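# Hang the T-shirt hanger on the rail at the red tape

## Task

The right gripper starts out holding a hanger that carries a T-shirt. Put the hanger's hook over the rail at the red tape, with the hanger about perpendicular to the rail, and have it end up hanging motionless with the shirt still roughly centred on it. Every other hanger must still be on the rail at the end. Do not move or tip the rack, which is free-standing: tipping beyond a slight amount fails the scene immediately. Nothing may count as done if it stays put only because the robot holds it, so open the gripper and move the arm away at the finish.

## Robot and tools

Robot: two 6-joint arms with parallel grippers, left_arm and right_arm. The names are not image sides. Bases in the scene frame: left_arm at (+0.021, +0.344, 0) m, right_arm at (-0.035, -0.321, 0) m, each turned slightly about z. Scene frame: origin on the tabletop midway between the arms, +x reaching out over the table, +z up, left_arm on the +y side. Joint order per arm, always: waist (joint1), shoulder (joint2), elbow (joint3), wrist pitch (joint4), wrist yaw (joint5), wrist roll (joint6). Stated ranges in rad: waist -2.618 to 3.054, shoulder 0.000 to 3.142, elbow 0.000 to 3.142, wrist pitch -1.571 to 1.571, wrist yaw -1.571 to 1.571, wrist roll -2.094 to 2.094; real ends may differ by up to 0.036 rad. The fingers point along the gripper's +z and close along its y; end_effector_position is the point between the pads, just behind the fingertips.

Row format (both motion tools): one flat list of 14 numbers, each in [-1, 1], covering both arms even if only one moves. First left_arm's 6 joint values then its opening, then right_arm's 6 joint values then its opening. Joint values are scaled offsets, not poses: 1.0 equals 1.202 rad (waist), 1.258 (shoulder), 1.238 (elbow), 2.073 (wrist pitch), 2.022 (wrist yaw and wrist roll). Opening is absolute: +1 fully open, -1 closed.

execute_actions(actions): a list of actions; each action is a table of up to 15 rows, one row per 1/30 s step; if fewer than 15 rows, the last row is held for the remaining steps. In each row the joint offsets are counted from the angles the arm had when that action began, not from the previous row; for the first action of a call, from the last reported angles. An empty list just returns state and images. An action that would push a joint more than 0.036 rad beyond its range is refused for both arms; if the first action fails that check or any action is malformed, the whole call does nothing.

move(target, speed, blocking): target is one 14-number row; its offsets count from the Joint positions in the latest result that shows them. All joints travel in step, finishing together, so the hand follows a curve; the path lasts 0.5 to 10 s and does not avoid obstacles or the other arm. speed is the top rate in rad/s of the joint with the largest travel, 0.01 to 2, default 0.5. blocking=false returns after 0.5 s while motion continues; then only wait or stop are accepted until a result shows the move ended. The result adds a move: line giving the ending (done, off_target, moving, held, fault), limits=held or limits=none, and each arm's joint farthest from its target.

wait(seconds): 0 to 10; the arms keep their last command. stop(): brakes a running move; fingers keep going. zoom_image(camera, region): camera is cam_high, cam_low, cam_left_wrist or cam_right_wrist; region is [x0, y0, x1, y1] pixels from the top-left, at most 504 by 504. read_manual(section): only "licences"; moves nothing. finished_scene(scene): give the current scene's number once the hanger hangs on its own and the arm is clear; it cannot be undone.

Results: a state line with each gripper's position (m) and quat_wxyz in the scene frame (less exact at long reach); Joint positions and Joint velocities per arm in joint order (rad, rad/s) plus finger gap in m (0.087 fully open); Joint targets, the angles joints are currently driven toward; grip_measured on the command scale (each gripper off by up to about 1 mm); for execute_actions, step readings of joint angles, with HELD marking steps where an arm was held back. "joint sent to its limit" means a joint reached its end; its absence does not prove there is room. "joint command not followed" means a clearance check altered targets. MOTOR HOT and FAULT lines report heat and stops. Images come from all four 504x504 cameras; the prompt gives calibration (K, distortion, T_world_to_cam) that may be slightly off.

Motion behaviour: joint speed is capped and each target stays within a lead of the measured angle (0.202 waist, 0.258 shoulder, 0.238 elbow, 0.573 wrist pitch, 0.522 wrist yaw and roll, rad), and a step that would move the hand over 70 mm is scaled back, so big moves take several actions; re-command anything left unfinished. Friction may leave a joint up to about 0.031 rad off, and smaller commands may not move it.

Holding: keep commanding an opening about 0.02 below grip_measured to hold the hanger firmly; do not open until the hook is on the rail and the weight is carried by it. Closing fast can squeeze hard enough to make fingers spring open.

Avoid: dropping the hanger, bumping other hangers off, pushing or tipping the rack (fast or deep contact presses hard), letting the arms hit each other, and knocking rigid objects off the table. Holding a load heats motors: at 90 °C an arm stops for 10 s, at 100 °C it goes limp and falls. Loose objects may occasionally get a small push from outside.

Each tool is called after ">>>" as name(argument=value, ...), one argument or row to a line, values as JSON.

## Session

>>> execute_actions(
  actions=[],
)

Scene clock: 0.00 s.
left_arm: end_effector_position=(+0.4039, +0.3101, +0.3581) grip_measured=+0.983 end_effector_quat_wxyz=(+0.705, +0.033, +0.708, -0.029) | right_arm: end_effector_position=(+0.2967, +0.0739, +0.3982) grip_measured=-0.832 end_effector_quat_wxyz=(+0.646, -0.214, +0.711, +0.175)
Joint names: [waist, shoulder, elbow, wrist pitch, wrist yaw, wrist roll]
Joint positions: left_arm=[-0.004  1.053  1.046  0.003 -0.001  0.005  0.087] | right_arm=[ 0.891  1.682  1.808 -0.242  0.464  0.023  0.007]
Joint velocities: left_arm=[-0.007  0.007  0.012  0.022  0.022  0.066 -0.   ] | right_arm=[-0.012  0.002  0.002  0.007 -0.022  0.007 -0.001]
Joint targets: left_arm=[-0.004 1.053 1.046 0.003 -0.001 0.005] | right_arm=[0.891 1.682 1.808 -0.213 0.464 0.023]
camera_calibration (this result's frames):
cam_right_wrist: T_world_to_cam=[[0.515622, -0.856107, 0.0348411, -0.104617], [-0.696665, -0.44257, -0.564615, 0.487119], [0.49879, 0.266855, -0.824619, 0.301053], [0, 0, 0, 1]] pos_world=[0.243139, 0.0456836, 0.526933]

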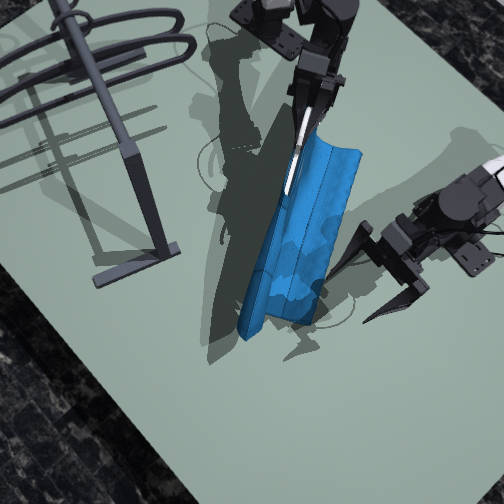

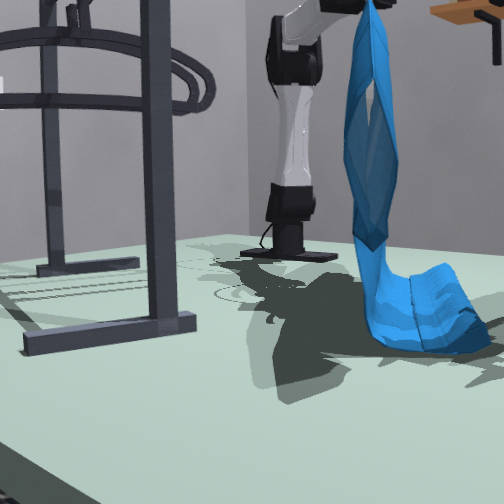

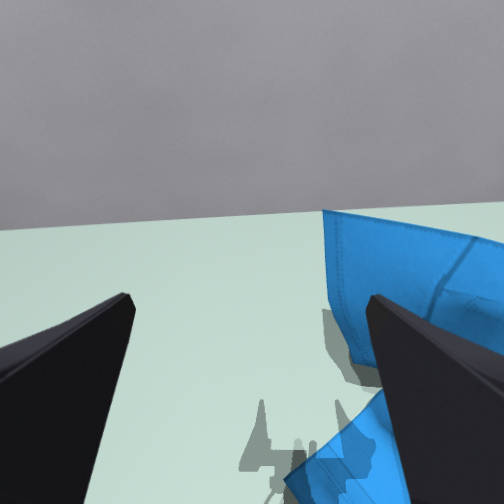

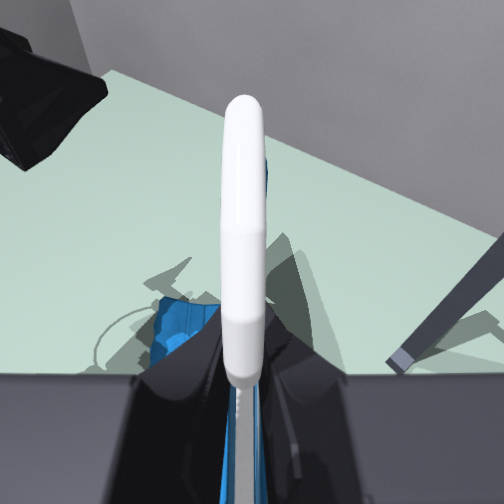

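>>> move(
  target=[0,0,0,0.42,0,0,1,-0.2,-0.6,-0.45,-0.02,-0.23,-0.01,-0.87],
  speed=0.35,
)

>>> move(
  target=[-0.5,0.33,0.2,0,0.35,0.15,1,-0.36,0,0.03,0.08,0,0,-0.87],
  speed=0.35,
)

Scene clock: 23.70 s.
left_arm: end_effector_position=(+0.3495, +0.3150, +0.5625) grip_measured=+0.983 end_effector_quat_wxyz=(+0.936, +0.016, +0.349, -0.039) | right_arm: end_effector_position=(+0.1966, -0.0883, +0.4198) grip_measured=-0.832 end_effector_quat_wxyz=(+0.652, -0.267, +0.655, +0.272)
Joint names: [waist, shoulder, elbow, wrist pitch, wrist yaw, wrist roll]
Joint positions: left_arm=[-0.004  1.053  1.046  0.866 -0.001  0.005  0.087] | right_arm=[ 0.659  0.945  1.267 -0.324  0.009  0.009  0.007]
Joint velocities: left_arm=[-0.007 -0.017  0.007 -0.051 -0.007 -0.007  0.001] | right_arm=[ 0.007  0.002 -0.012 -0.007  0.11  -0.037 -0.   ]
Joint targets: left_arm=[-0.004 1.053 1.046 0.873 -0.001 0.005] | right_arm=[0.651 0.927 1.251 -0.284 -0.001 0.003]
move: off_target (right_arm); limits=none; left_arm: farthest joint: the wrist pitch, 0.008 radians from its target (0.871 radians at the start); right_arm: farthest joint: the wrist pitch, 0.040 radians from its target (0.041 radians at the start)
camera_calibration (this result's frames):
cam_left_wrist: T_world_to_cam=[[-0.0793907, -0.996836, 0.00399217, 0.335083], [-0.0323956, -0.00142266, -0.999474, 0.59301], [0.996317, -0.0794783, -0.0321802, -0.159828], [0, 0, 0, 1]] pos_world=[0.205053, 0.322164, 0.586217]
cam_right_wrist: T_world_to_cam=[[0.691846, -0.72203, -0.0046618, -0.198867], [-0.553619, -0.526308, -0.645372, 0.356152], [0.463525, 0.449079, -0.763854, 0.409624], [0, 0, 0, 1]] pos_world=[0.144887, -0.140096, 0.541816]

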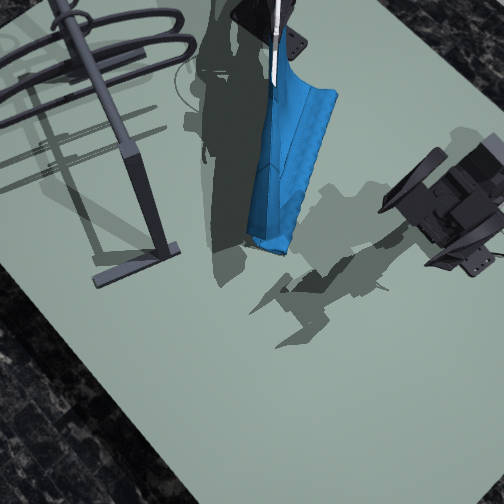

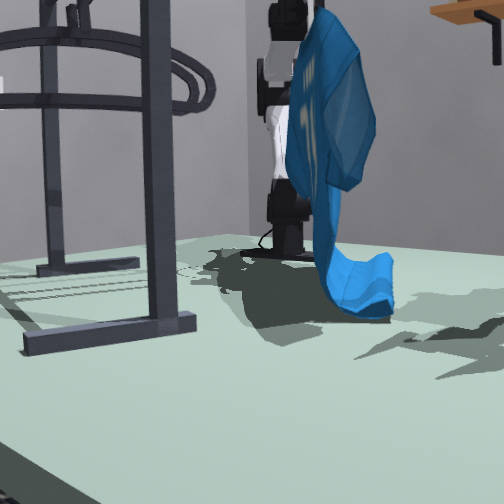

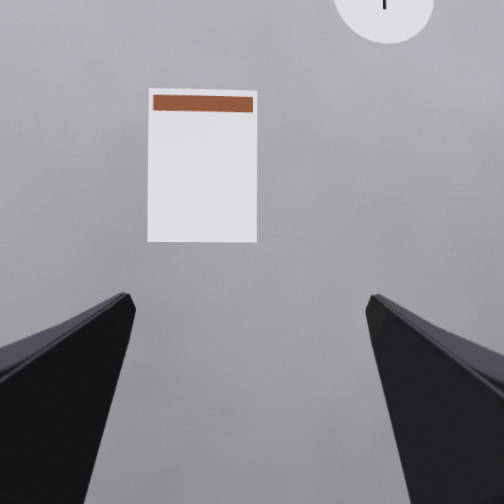

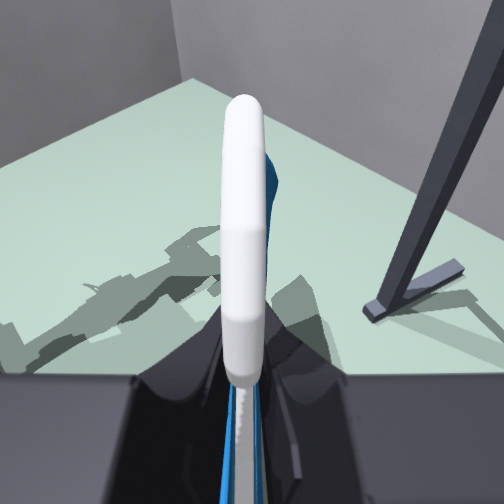

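Scene clock: 26.40 s.
left_arm: end_effector_position=(+0.2926, -0.0079, +0.4994) grip_measured=+0.983 end_effector_quat_wxyz=(+0.808, +0.459, +0.209, -0.303) | right_arm: end_effector_position=(+0.2745, -0.2031, +0.4455) grip_measured=-0.832 end_effector_quat_wxyz=(+0.729, -0.116, +0.661, +0.136)
Joint names: [waist, shoulder, elbow, wrist pitch, wrist yaw, wrist roll]
Joint positions: left_arm=[-0.596  1.449  1.274  0.866  0.691  0.299  0.087] | right_arm=[ 0.235  0.945  1.267 -0.221  0.009  0.009  0.007]
Joint velocities: left_arm=[-0.012  0.002  0.012 -0.066  0.022 -0.051  0.   ] | right_arm=[ 0.002  0.002 -0.007  0.007 -0.007  0.051  0.   ]
Joint targets: left_arm=[-0.605 1.469 1.293 0.865 0.707 0.308] | right_arm=[0.227 0.945 1.304 -0.158 0.009 0.009]
move: off_target (right_arm); limits=none; left_arm: farthest joint: the elbow, 0.020 radians from its target (0.248 radians at the start); right_arm: farthest joint: the wrist pitch, 0.063 radians from its target (0.166 radians at the start)
camera_calibration (this result's frames):
cam_left_wrist: T_world_to_cam=[[-0.681953, -0.402215, -0.61087, 0.497031], [0.407262, 0.484925, -0.773941, 0.290227], [0.607517, -0.776576, -0.16689, 0.0447726], [0, 0, 0, 1]] pos_world=[0.193554, 0.0939443, 0.535713]
cam_right_wrist: T_world_to_cam=[[0.333922, -0.942572, -0.00743064, -0.280907], [-0.655981, -0.226717, -0.719923, 0.477629], [0.676894, 0.245272, -0.694014, 0.313566], [0, 0, 0, 1]] pos_world=[0.194865, -0.233397, 0.559388]

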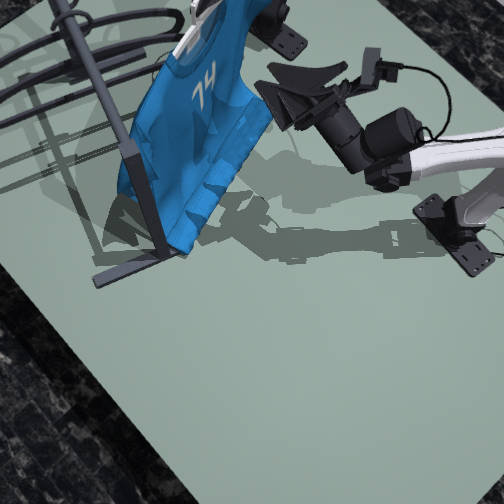

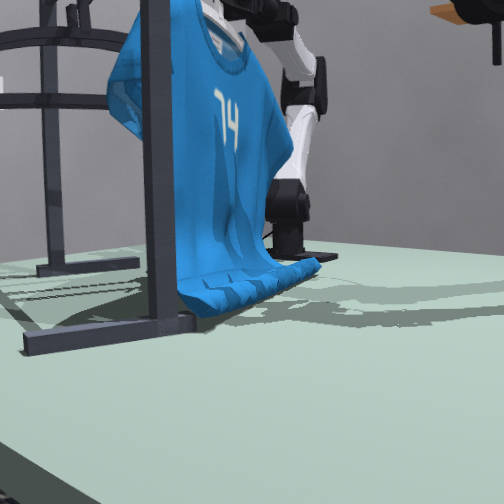

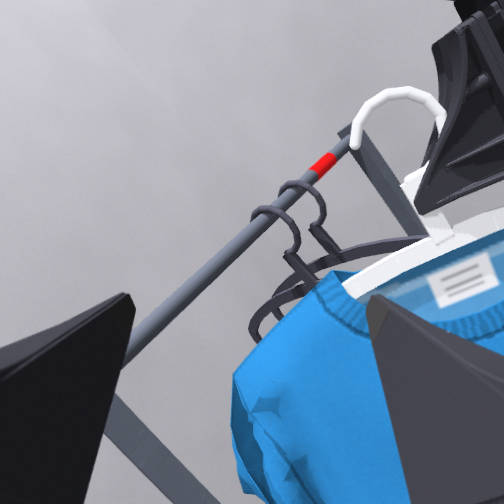

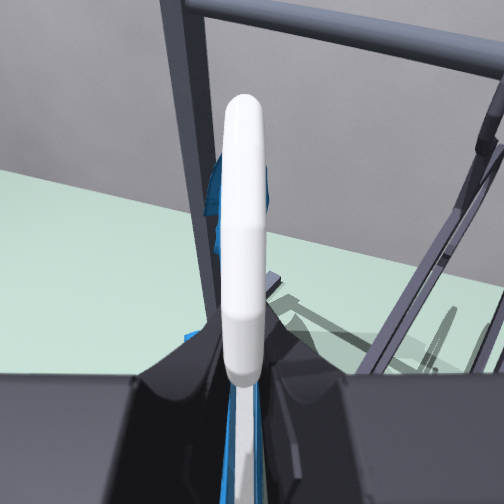

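>>> move(
  target=[0,-0.1,-0.05,0,0,-0.3,1,0.12,0.1,0.09,-0.005,0.25,0,-0.87],
  speed=0.3,
)

Scene clock: 42.00 s.
left_arm: end_effector_position=(+0.2424, +0.0084, +0.5143) grip_measured=+0.983 end_effector_quat_wxyz=(+0.700, +0.376, +0.305, -0.525) | right_arm: end_effector_position=(+0.3032, -0.2310, +0.4272) grip_measured=-0.832 end_effector_quat_wxyz=(+0.708, +0.004, +0.706, +0.003)
Joint names: [waist, shoulder, elbow, wrist pitch, wrist yaw, wrist roll]
Joint positions: left_arm=[-0.596  1.341  1.235  0.866  0.691 -0.299  0.087] | right_arm=[ 0.371  1.064  1.338 -0.272  0.503  0.009  0.007]
Joint velocities: left_arm=[-0.017  0.007 -0.007 -0.007  0.066  0.022 -0.001] | right_arm=[-0.022  0.012  0.002  0.007 -0.037  0.007  0.   ]
Joint targets: left_arm=[-0.596 1.323 1.212 0.866 0.691 -0.307] | right_arm=[0.379 1.071 1.378 -0.232 0.515 0.009]
move: off_target (left_arm, right_arm); limits=none; left_arm: farthest joint: the elbow, 0.023 radians from its target (0.062 radians at the start); right_arm: farthest joint: the elbow, 0.040 radians from its target (0.112 radians at the start)
camera_calibration (this result's frames):
cam_left_wrist: T_world_to_cam=[[-0.964118, -0.173028, -0.201341, 0.334278], [0.133768, 0.33847, -0.931421, 0.462816], [0.229309, -0.924932, -0.303179, 0.253408], [0, 0, 0, 1]] pos_world=[0.202264, 0.135575, 0.575208]
cam_right_wrist: T_world_to_cam=[[-0.0183345, -0.999815, -0.00576842, -0.224013], [-0.761382, 0.0177011, -0.648062, 0.534725], [0.648044, -0.00748991, -0.761566, 0.26756], [0, 0, 0, 1]] pos_world=[0.229632, -0.231433, 0.549007]

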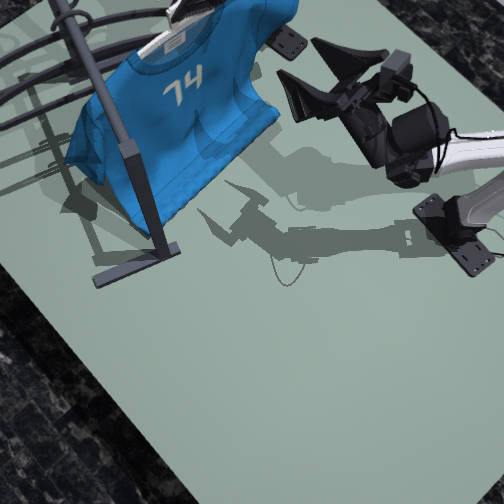

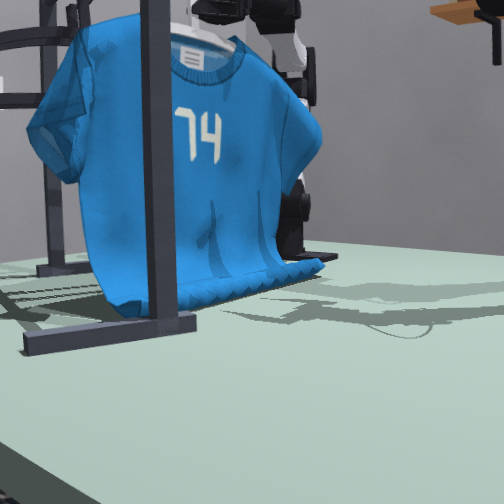

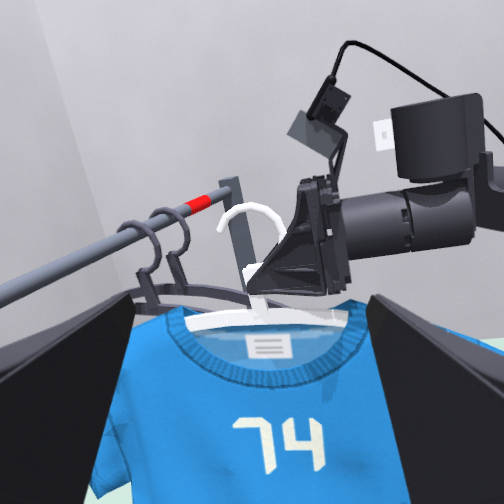

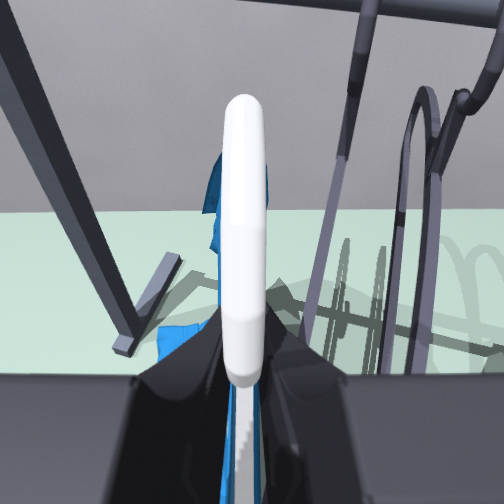

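>>> move(
  target=[0,0,0,0,-0.13,0,1,-0.04,0.47,0.457,0.055,0.115,0,-0.87],
  speed=0.25,
)

Scene clock: 48.40 s.
left_arm: end_effector_position=(+0.2791, +0.0238, +0.5322) grip_measured=+0.983 end_effector_quat_wxyz=(+0.750, +0.271, +0.339, -0.499) | right_arm: end_effector_position=(+0.4427, -0.2120, +0.4428) grip_measured=-0.832 end_effector_quat_wxyz=(+0.700, +0.095, +0.702, -0.090)
Joint names: [waist, shoulder, elbow, wrist pitch, wrist yaw, wrist roll]
Joint positions: left_arm=[-0.596  1.341  1.235  0.866  0.442 -0.3    0.087] | right_arm=[ 0.331  1.658  1.863 -0.21   0.725  0.009  0.007]
Joint velocities: left_arm=[-0.012 -0.027 -0.022 -0.037 -0.022  0.037 -0.001] | right_arm=[ 0.002 -0.007  0.002 -0.051 -0.007  0.022  0.   ]
Joint targets: left_arm=[-0.596 1.341 1.235 0.866 0.428 -0.299] | right_arm=[0.323 1.656 1.904 -0.158 0.736 0.009]
move: off_target (right_arm); limits=none; left_arm: farthest joint: the wrist yaw, 0.014 radians from its target (0.263 radians at the start); right_arm: farthest joint: the wrist pitch, 0.052 radians from its target (0.114 radians at the start)
camera_calibration (this result's frames):
cam_left_wrist: T_world_to_cam=[[-0.930068, -0.362044, -0.0624345, 0.297001], [-0.020613, 0.221098, -0.975034, 0.538436], [0.366809, -0.905561, -0.213099, 0.177894], [0, 0, 0, 1]] pos_world=[0.222077, 0.149574, 0.581445]
cam_right_wrist: T_world_to_cam=[[-0.276034, -0.961146, -0.00201923, -0.0817309], [-0.734595, 0.212324, -0.644429, 0.678439], [0.619819, -0.176401, -0.764662, 0.167243], [0, 0, 0, 1]] pos_world=[0.372157, -0.193102, 0.564925]

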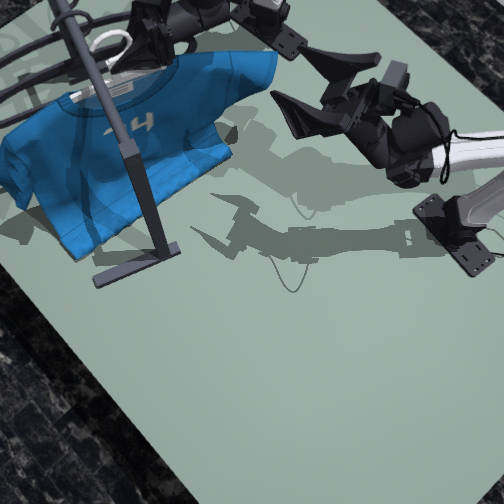

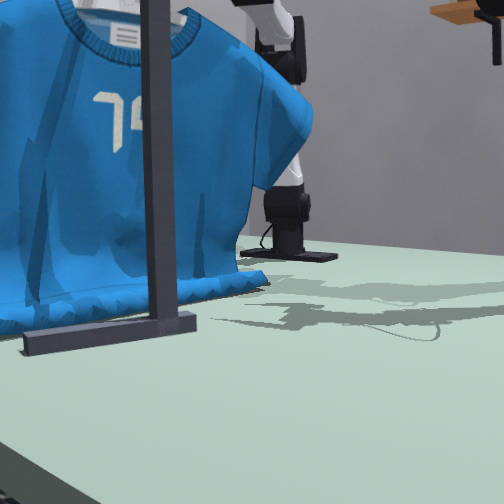

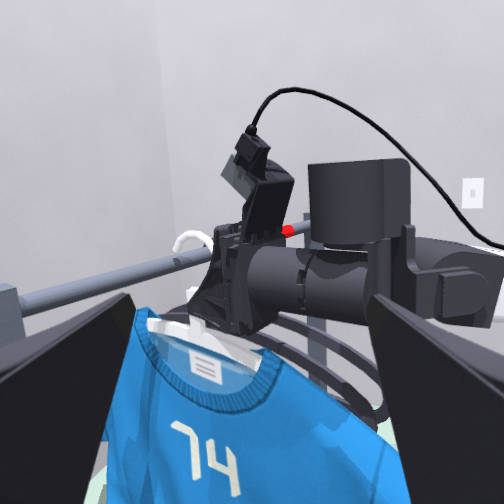

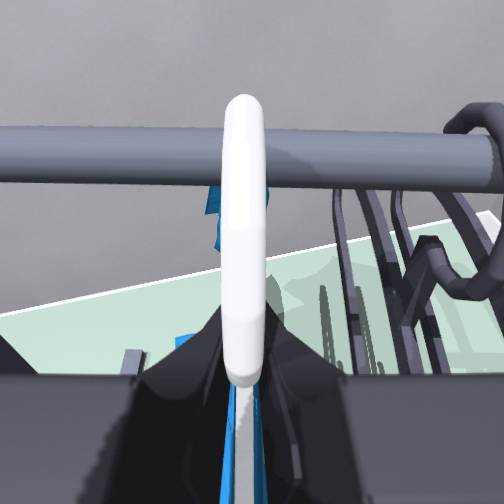

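>>> move(
  target=[0,0,0,0,0,0,1,-0.158,0,0.03,0.027,-0.085,0,-0.87],
  speed=0.1,
)

Scene clock: 55.57 s.
left_arm: end_effector_position=(+0.2792, +0.0239, +0.5322) grip_measured=+0.983 end_effector_quat_wxyz=(+0.750, +0.271, +0.339, -0.499) | right_arm: end_effector_position=(+0.4646, -0.2741, +0.4430) grip_measured=-0.832 end_effector_quat_wxyz=(+0.700, +0.102, +0.701, -0.097)
Joint names: [waist, shoulder, elbow, wrist pitch, wrist yaw, wrist roll]
Joint positions: left_arm=[-0.596  1.341  1.235  0.866  0.442 -0.3    0.087] | right_arm=[ 0.148  1.658  1.863 -0.208  0.562  0.009  0.007]
Joint velocities: left_arm=[-0.007  0.012 -0.007 -0.095  0.022  0.037  0.   ] | right_arm=[-0.037 -0.007 -0.007 -0.007 -0.051  0.007 -0.001]
Joint targets: left_arm=[-0.596 1.341 1.235 0.866 0.442 -0.300] | right_arm=[0.141 1.658 1.900 -0.153 0.553 0.009]
move: off_target (right_arm); limits=none; left_arm: farthest joint: the waist, 0.000 radians from its target (0.000 radians at the start); right_arm: farthest joint: the wrist pitch, 0.054 radians from its target (0.056 radians at the start)
camera_calibration (this result's frames):
cam_left_wrist: T_world_to_cam=[[-0.929888, -0.362583, -0.0619785, 0.296849], [-0.0210581, 0.220689, -0.975117, 0.538647], [0.367239, -0.905445, -0.212851, 0.177663], [0, 0, 0, 1]] pos_world=[0.222135, 0.149624, 0.581458]
cam_right_wrist: T_world_to_cam=[[-0.295772, -0.955253, -0.00315586, -0.124093], [-0.729504, 0.228004, -0.644856, 0.71], [0.61672, -0.188428, -0.764298, 0.140801], [0, 0, 0, 1]] pos_world=[0.394409, -0.253892, 0.56507]

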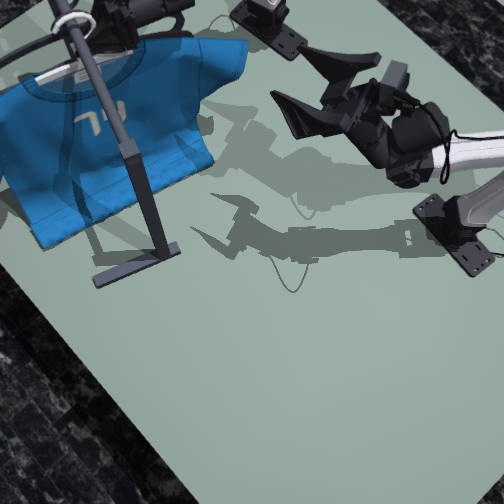

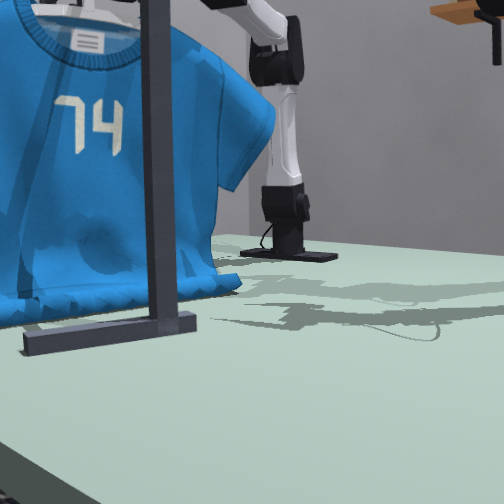

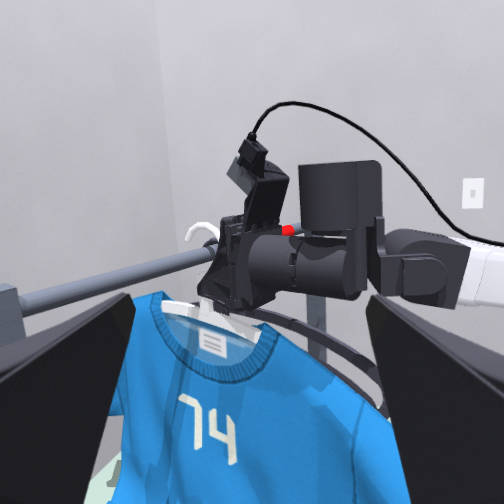

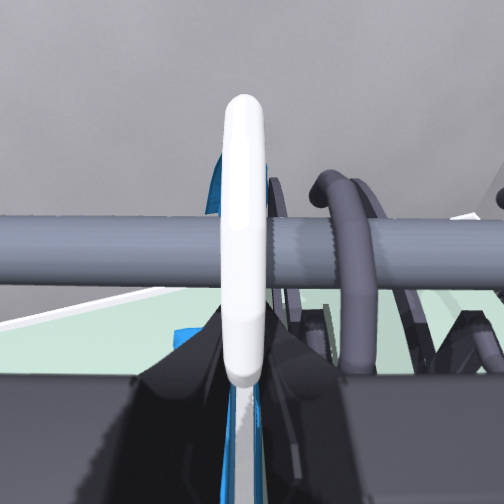

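>>> move(
  target=[0,0,0,0,0,0,1,-0.202,-0.16,-0.19,0.046,-0.121,0,-0.87],
  speed=0.1,
)

Scene clock: 63.97 s.
left_arm: end_effector_position=(+0.2792, +0.0239, +0.5322) grip_measured=+0.983 end_effector_quat_wxyz=(+0.750, +0.271, +0.339, -0.499) | right_arm: end_effector_position=(+0.4372, -0.3523, +0.4276) grip_measured=-0.832 end_effector_quat_wxyz=(+0.695, +0.096, +0.707, -0.092)
Joint names: [waist, shoulder, elbow, wrist pitch, wrist yaw, wrist roll]
Joint positions: left_arm=[-0.596  1.341  1.235  0.866  0.442 -0.3    0.087] | right_arm=[-0.084  1.484  1.64  -0.174  0.316  0.009  0.007]
Joint velocities: left_arm=[-0.017  0.002  0.002 -0.037 -0.051 -0.022 -0.   ] | right_arm=[ 0.002  0.012 -0.012 -0.081  0.007  0.081  0.   ]
Joint targets: left_arm=[-0.596 1.341 1.235 0.866 0.442 -0.300] | right_arm=[-0.095 1.456 1.628 -0.113 0.318 0.009]
move: off_target (right_arm); limits=none; left_arm: farthest joint: the waist, 0.000 radians from its target (0.000 radians at the start); right_arm: farthest joint: the wrist pitch, 0.061 radians from its target (0.096 radians at the start)
camera_calibration (this result's frames):
cam_left_wrist: T_world_to_cam=[[-0.929888, -0.362583, -0.0619785, 0.296849], [-0.0210581, 0.220689, -0.975117, 0.538647], [0.367239, -0.905445, -0.212851, 0.177663], [0, 0, 0, 1]] pos_world=[0.222135, 0.149624, 0.581458]
cam_right_wrist: T_world_to_cam=[[-0.281914, -0.959439, 0.00134877, -0.216363], [-0.74279, 0.217366, -0.633257, 0.695001], [0.607278, -0.179526, -0.77394, 0.142595], [0, 0, 0, 1]] pos_world=[0.368649, -0.333057, 0.550766]

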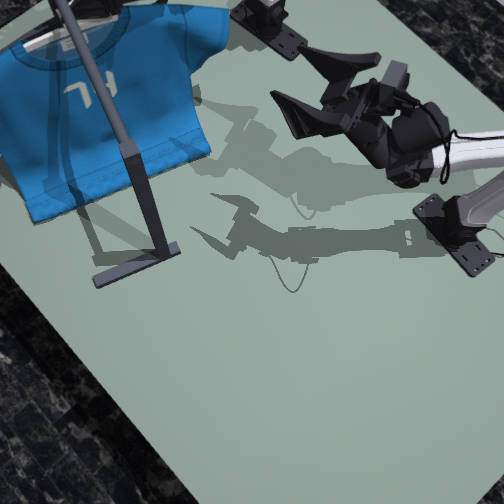

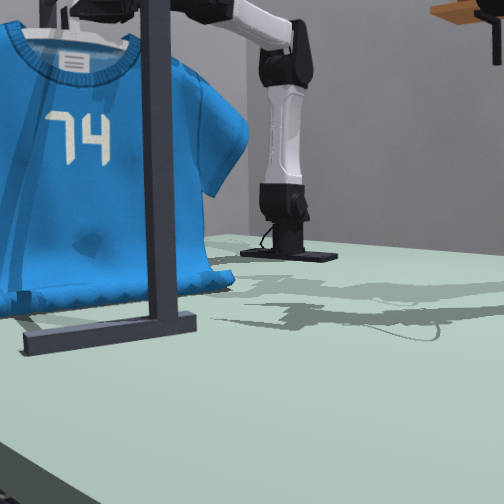

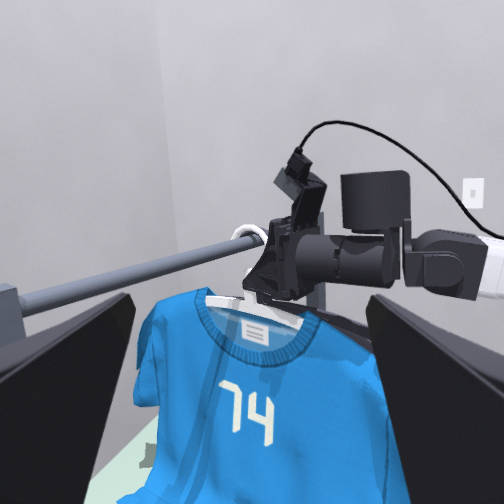

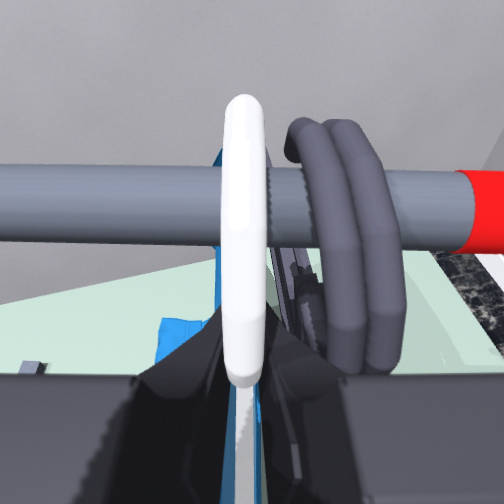

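>>> move(
  target=[0,0,0,0,0,0,1,-0.28,-0.05,0,0.015,-0.155,0,-0.87],
  speed=0.11,
)

Scene clock: 71.33 s.
left_arm: end_effector_position=(+0.2792, +0.0239, +0.5322) grip_measured=+0.983 end_effector_quat_wxyz=(+0.750, +0.271, +0.339, -0.499) | right_arm: end_effector_position=(+0.4130, -0.4489, +0.4360) grip_measured=-0.832 end_effector_quat_wxyz=(+0.696, +0.103, +0.704, -0.096)
Joint names: [waist, shoulder, elbow, wrist pitch, wrist yaw, wrist roll]
Joint positions: left_arm=[-0.596  1.341  1.235  0.866  0.442 -0.3    0.087] | right_arm=[-0.41   1.449  1.64  -0.205  0.004  0.009  0.007]
Joint velocities: left_arm=[-0.012 -0.002 -0.002 -0.022 -0.022  0.007  0.001] | right_arm=[-0.007  0.012 -0.002 -0.022  0.007  0.022 -0.002]
Joint targets: left_arm=[-0.596 1.341 1.235 0.866 0.442 -0.300] | right_arm=[-0.420 1.422 1.640 -0.143 0.003 0.009]
move: off_target (right_arm); limits=none; left_arm: farthest joint: the waist, 0.000 radians from its target (0.000 radians at the start); right_arm: farthest joint: the wrist pitch, 0.062 radians from its target (0.031 radians at the start)
camera_calibration (this result's frames):
cam_left_wrist: T_world_to_cam=[[-0.929888, -0.362583, -0.0619785, 0.296849], [-0.0210581, 0.220689, -0.975117, 0.538647], [0.367239, -0.905445, -0.212851, 0.177663], [0, 0, 0, 1]] pos_world=[0.222135, 0.149624, 0.581458]
cam_right_wrist: T_world_to_cam=[[-0.295456, -0.955346, -0.00440996, -0.306025], [-0.736169, 0.230609, -0.636297, 0.707823], [0.608901, -0.184751, -0.771432, 0.14235], [0, 0, 0, 1]] pos_world=[0.343983, -0.429291, 0.55885]

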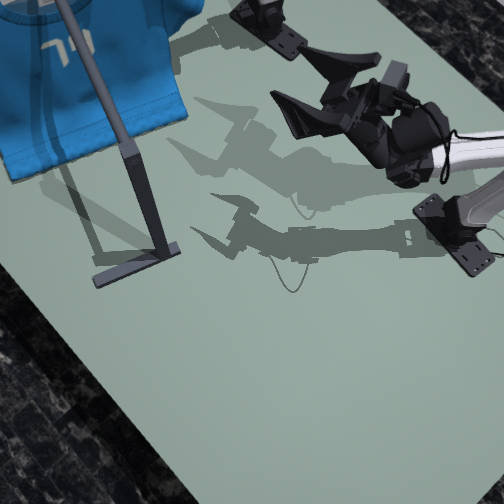

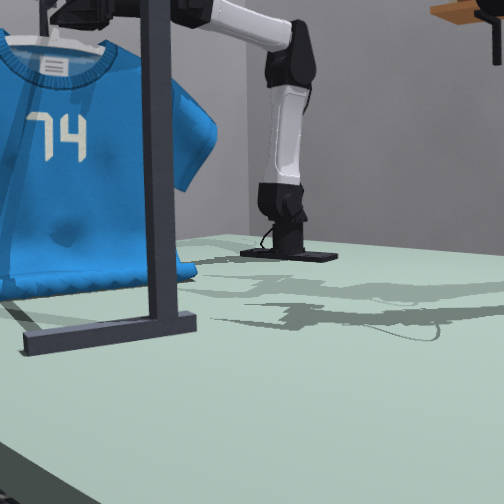

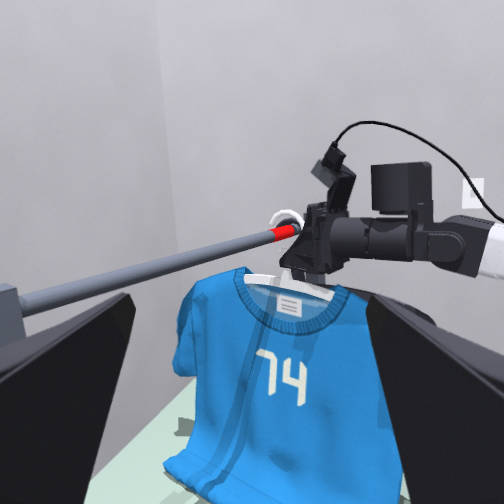

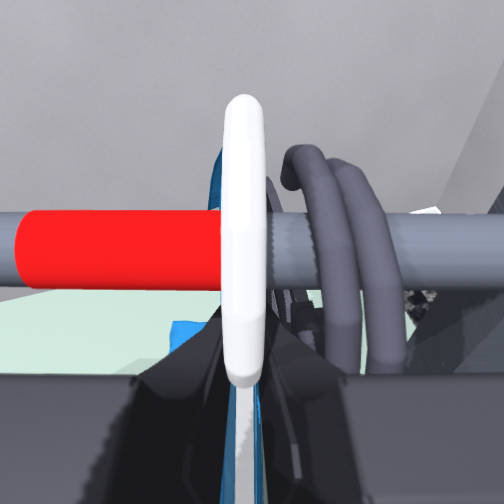

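>>> move(
  target=[0,0,0,0,0,0,1,0.06,-0.04,-0.082,0.062,0,0,-0.87],
  speed=0.08,
)

>>> zoom_image(
  camera="cam_left_wrist",
  region=[220,180,360,320],
)

Scene clock: 77.37 s.
left_arm: end_effector_position=(+0.2792, +0.0239, +0.5322) grip_measured=+0.983 end_effector_quat_wxyz=(+0.750, +0.271, +0.339, -0.499) | right_arm: end_effector_position=(+0.4205, -0.4200, +0.4212) grip_measured=-0.832 end_effector_quat_wxyz=(+0.700, +0.080, +0.706, -0.073)
Joint names: [waist, shoulder, elbow, wrist pitch, wrist yaw, wrist roll]
Joint positions: left_arm=[-0.596  1.341  1.235  0.866  0.442 -0.3    0.087] | right_arm=[-0.346  1.425  1.551 -0.136  0.004  0.009  0.007]
Joint velocities: left_arm=[-0.007  0.007  0.012  0.022 -0.095 -0.007  0.   ] | right_arm=[-0.012  0.002  0.017  0.022  0.007 -0.022  0.   ]
Joint targets: left_arm=[-0.596 1.341 1.235 0.866 0.442 -0.300] | right_arm=[-0.338 1.398 1.538 -0.076 0.004 0.009]
move: off_target (right_arm); limits=none; left_arm: farthest joint: the waist, 0.000 radians from its target (0.000 radians at the start); right_arm: farthest joint: the wrist pitch, 0.060 radians from its target (0.128 radians at the start)
camera_calibration (this result's frames):
cam_left_wrist: T_world_to_cam=[[-0.929888, -0.362583, -0.0619785, 0.296849], [-0.0210581, 0.220689, -0.975117, 0.538647], [0.367239, -0.905445, -0.212851, 0.177663], [0, 0, 0, 1]] pos_world=[0.222135, 0.149624, 0.581458]
cam_right_wrist: T_world_to_cam=[[-0.233647, -0.972311, -0.00450259, -0.309338], [-0.746811, 0.182421, -0.639528, 0.682862], [0.622641, -0.146061, -0.768755, 0.141067], [0, 0, 0, 1]] pos_world=[0.349859, -0.404736, 0.543762]

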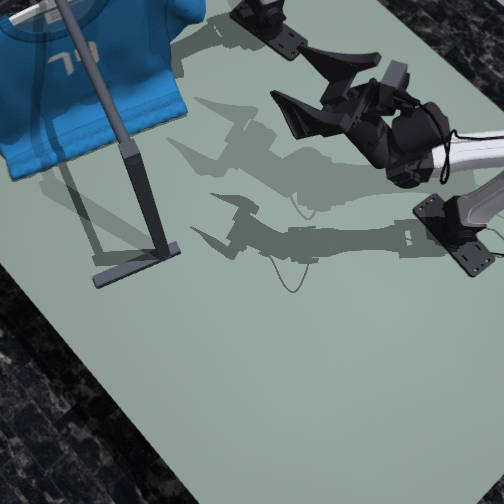

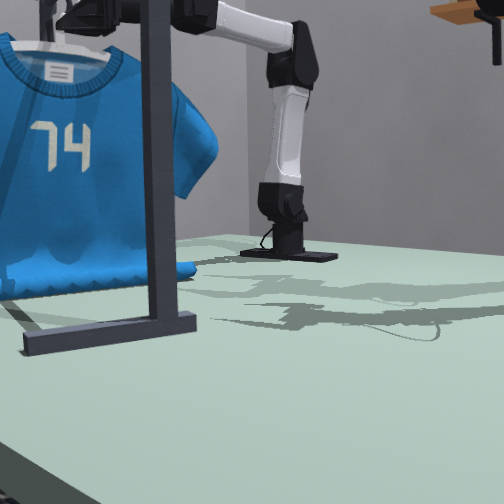

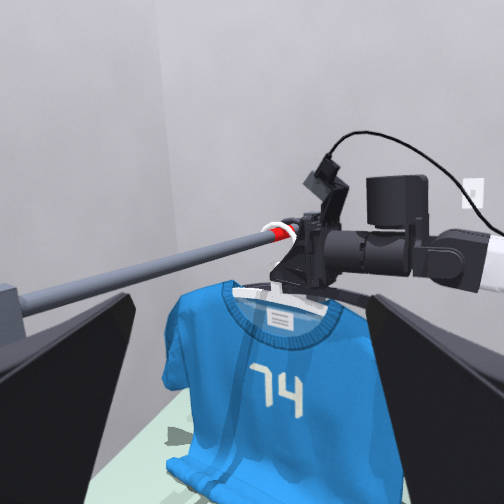

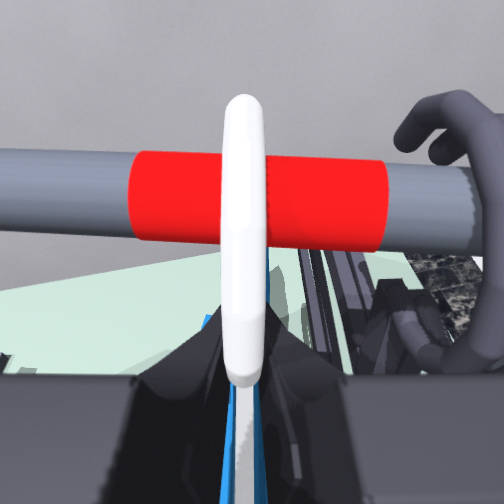

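Region (220, 180, 360, 320) of cam_left_wrist's 504x504 image, scaled by 3.600, with more detail than that image has.

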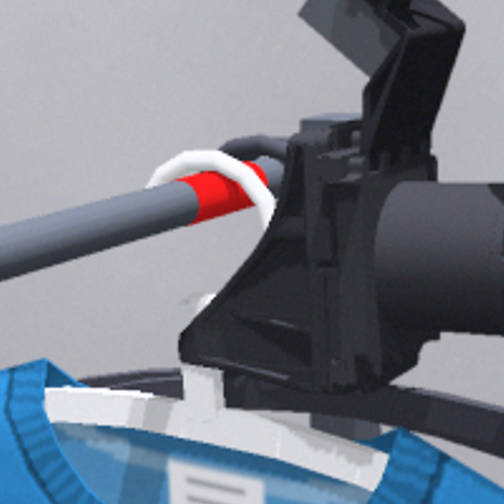

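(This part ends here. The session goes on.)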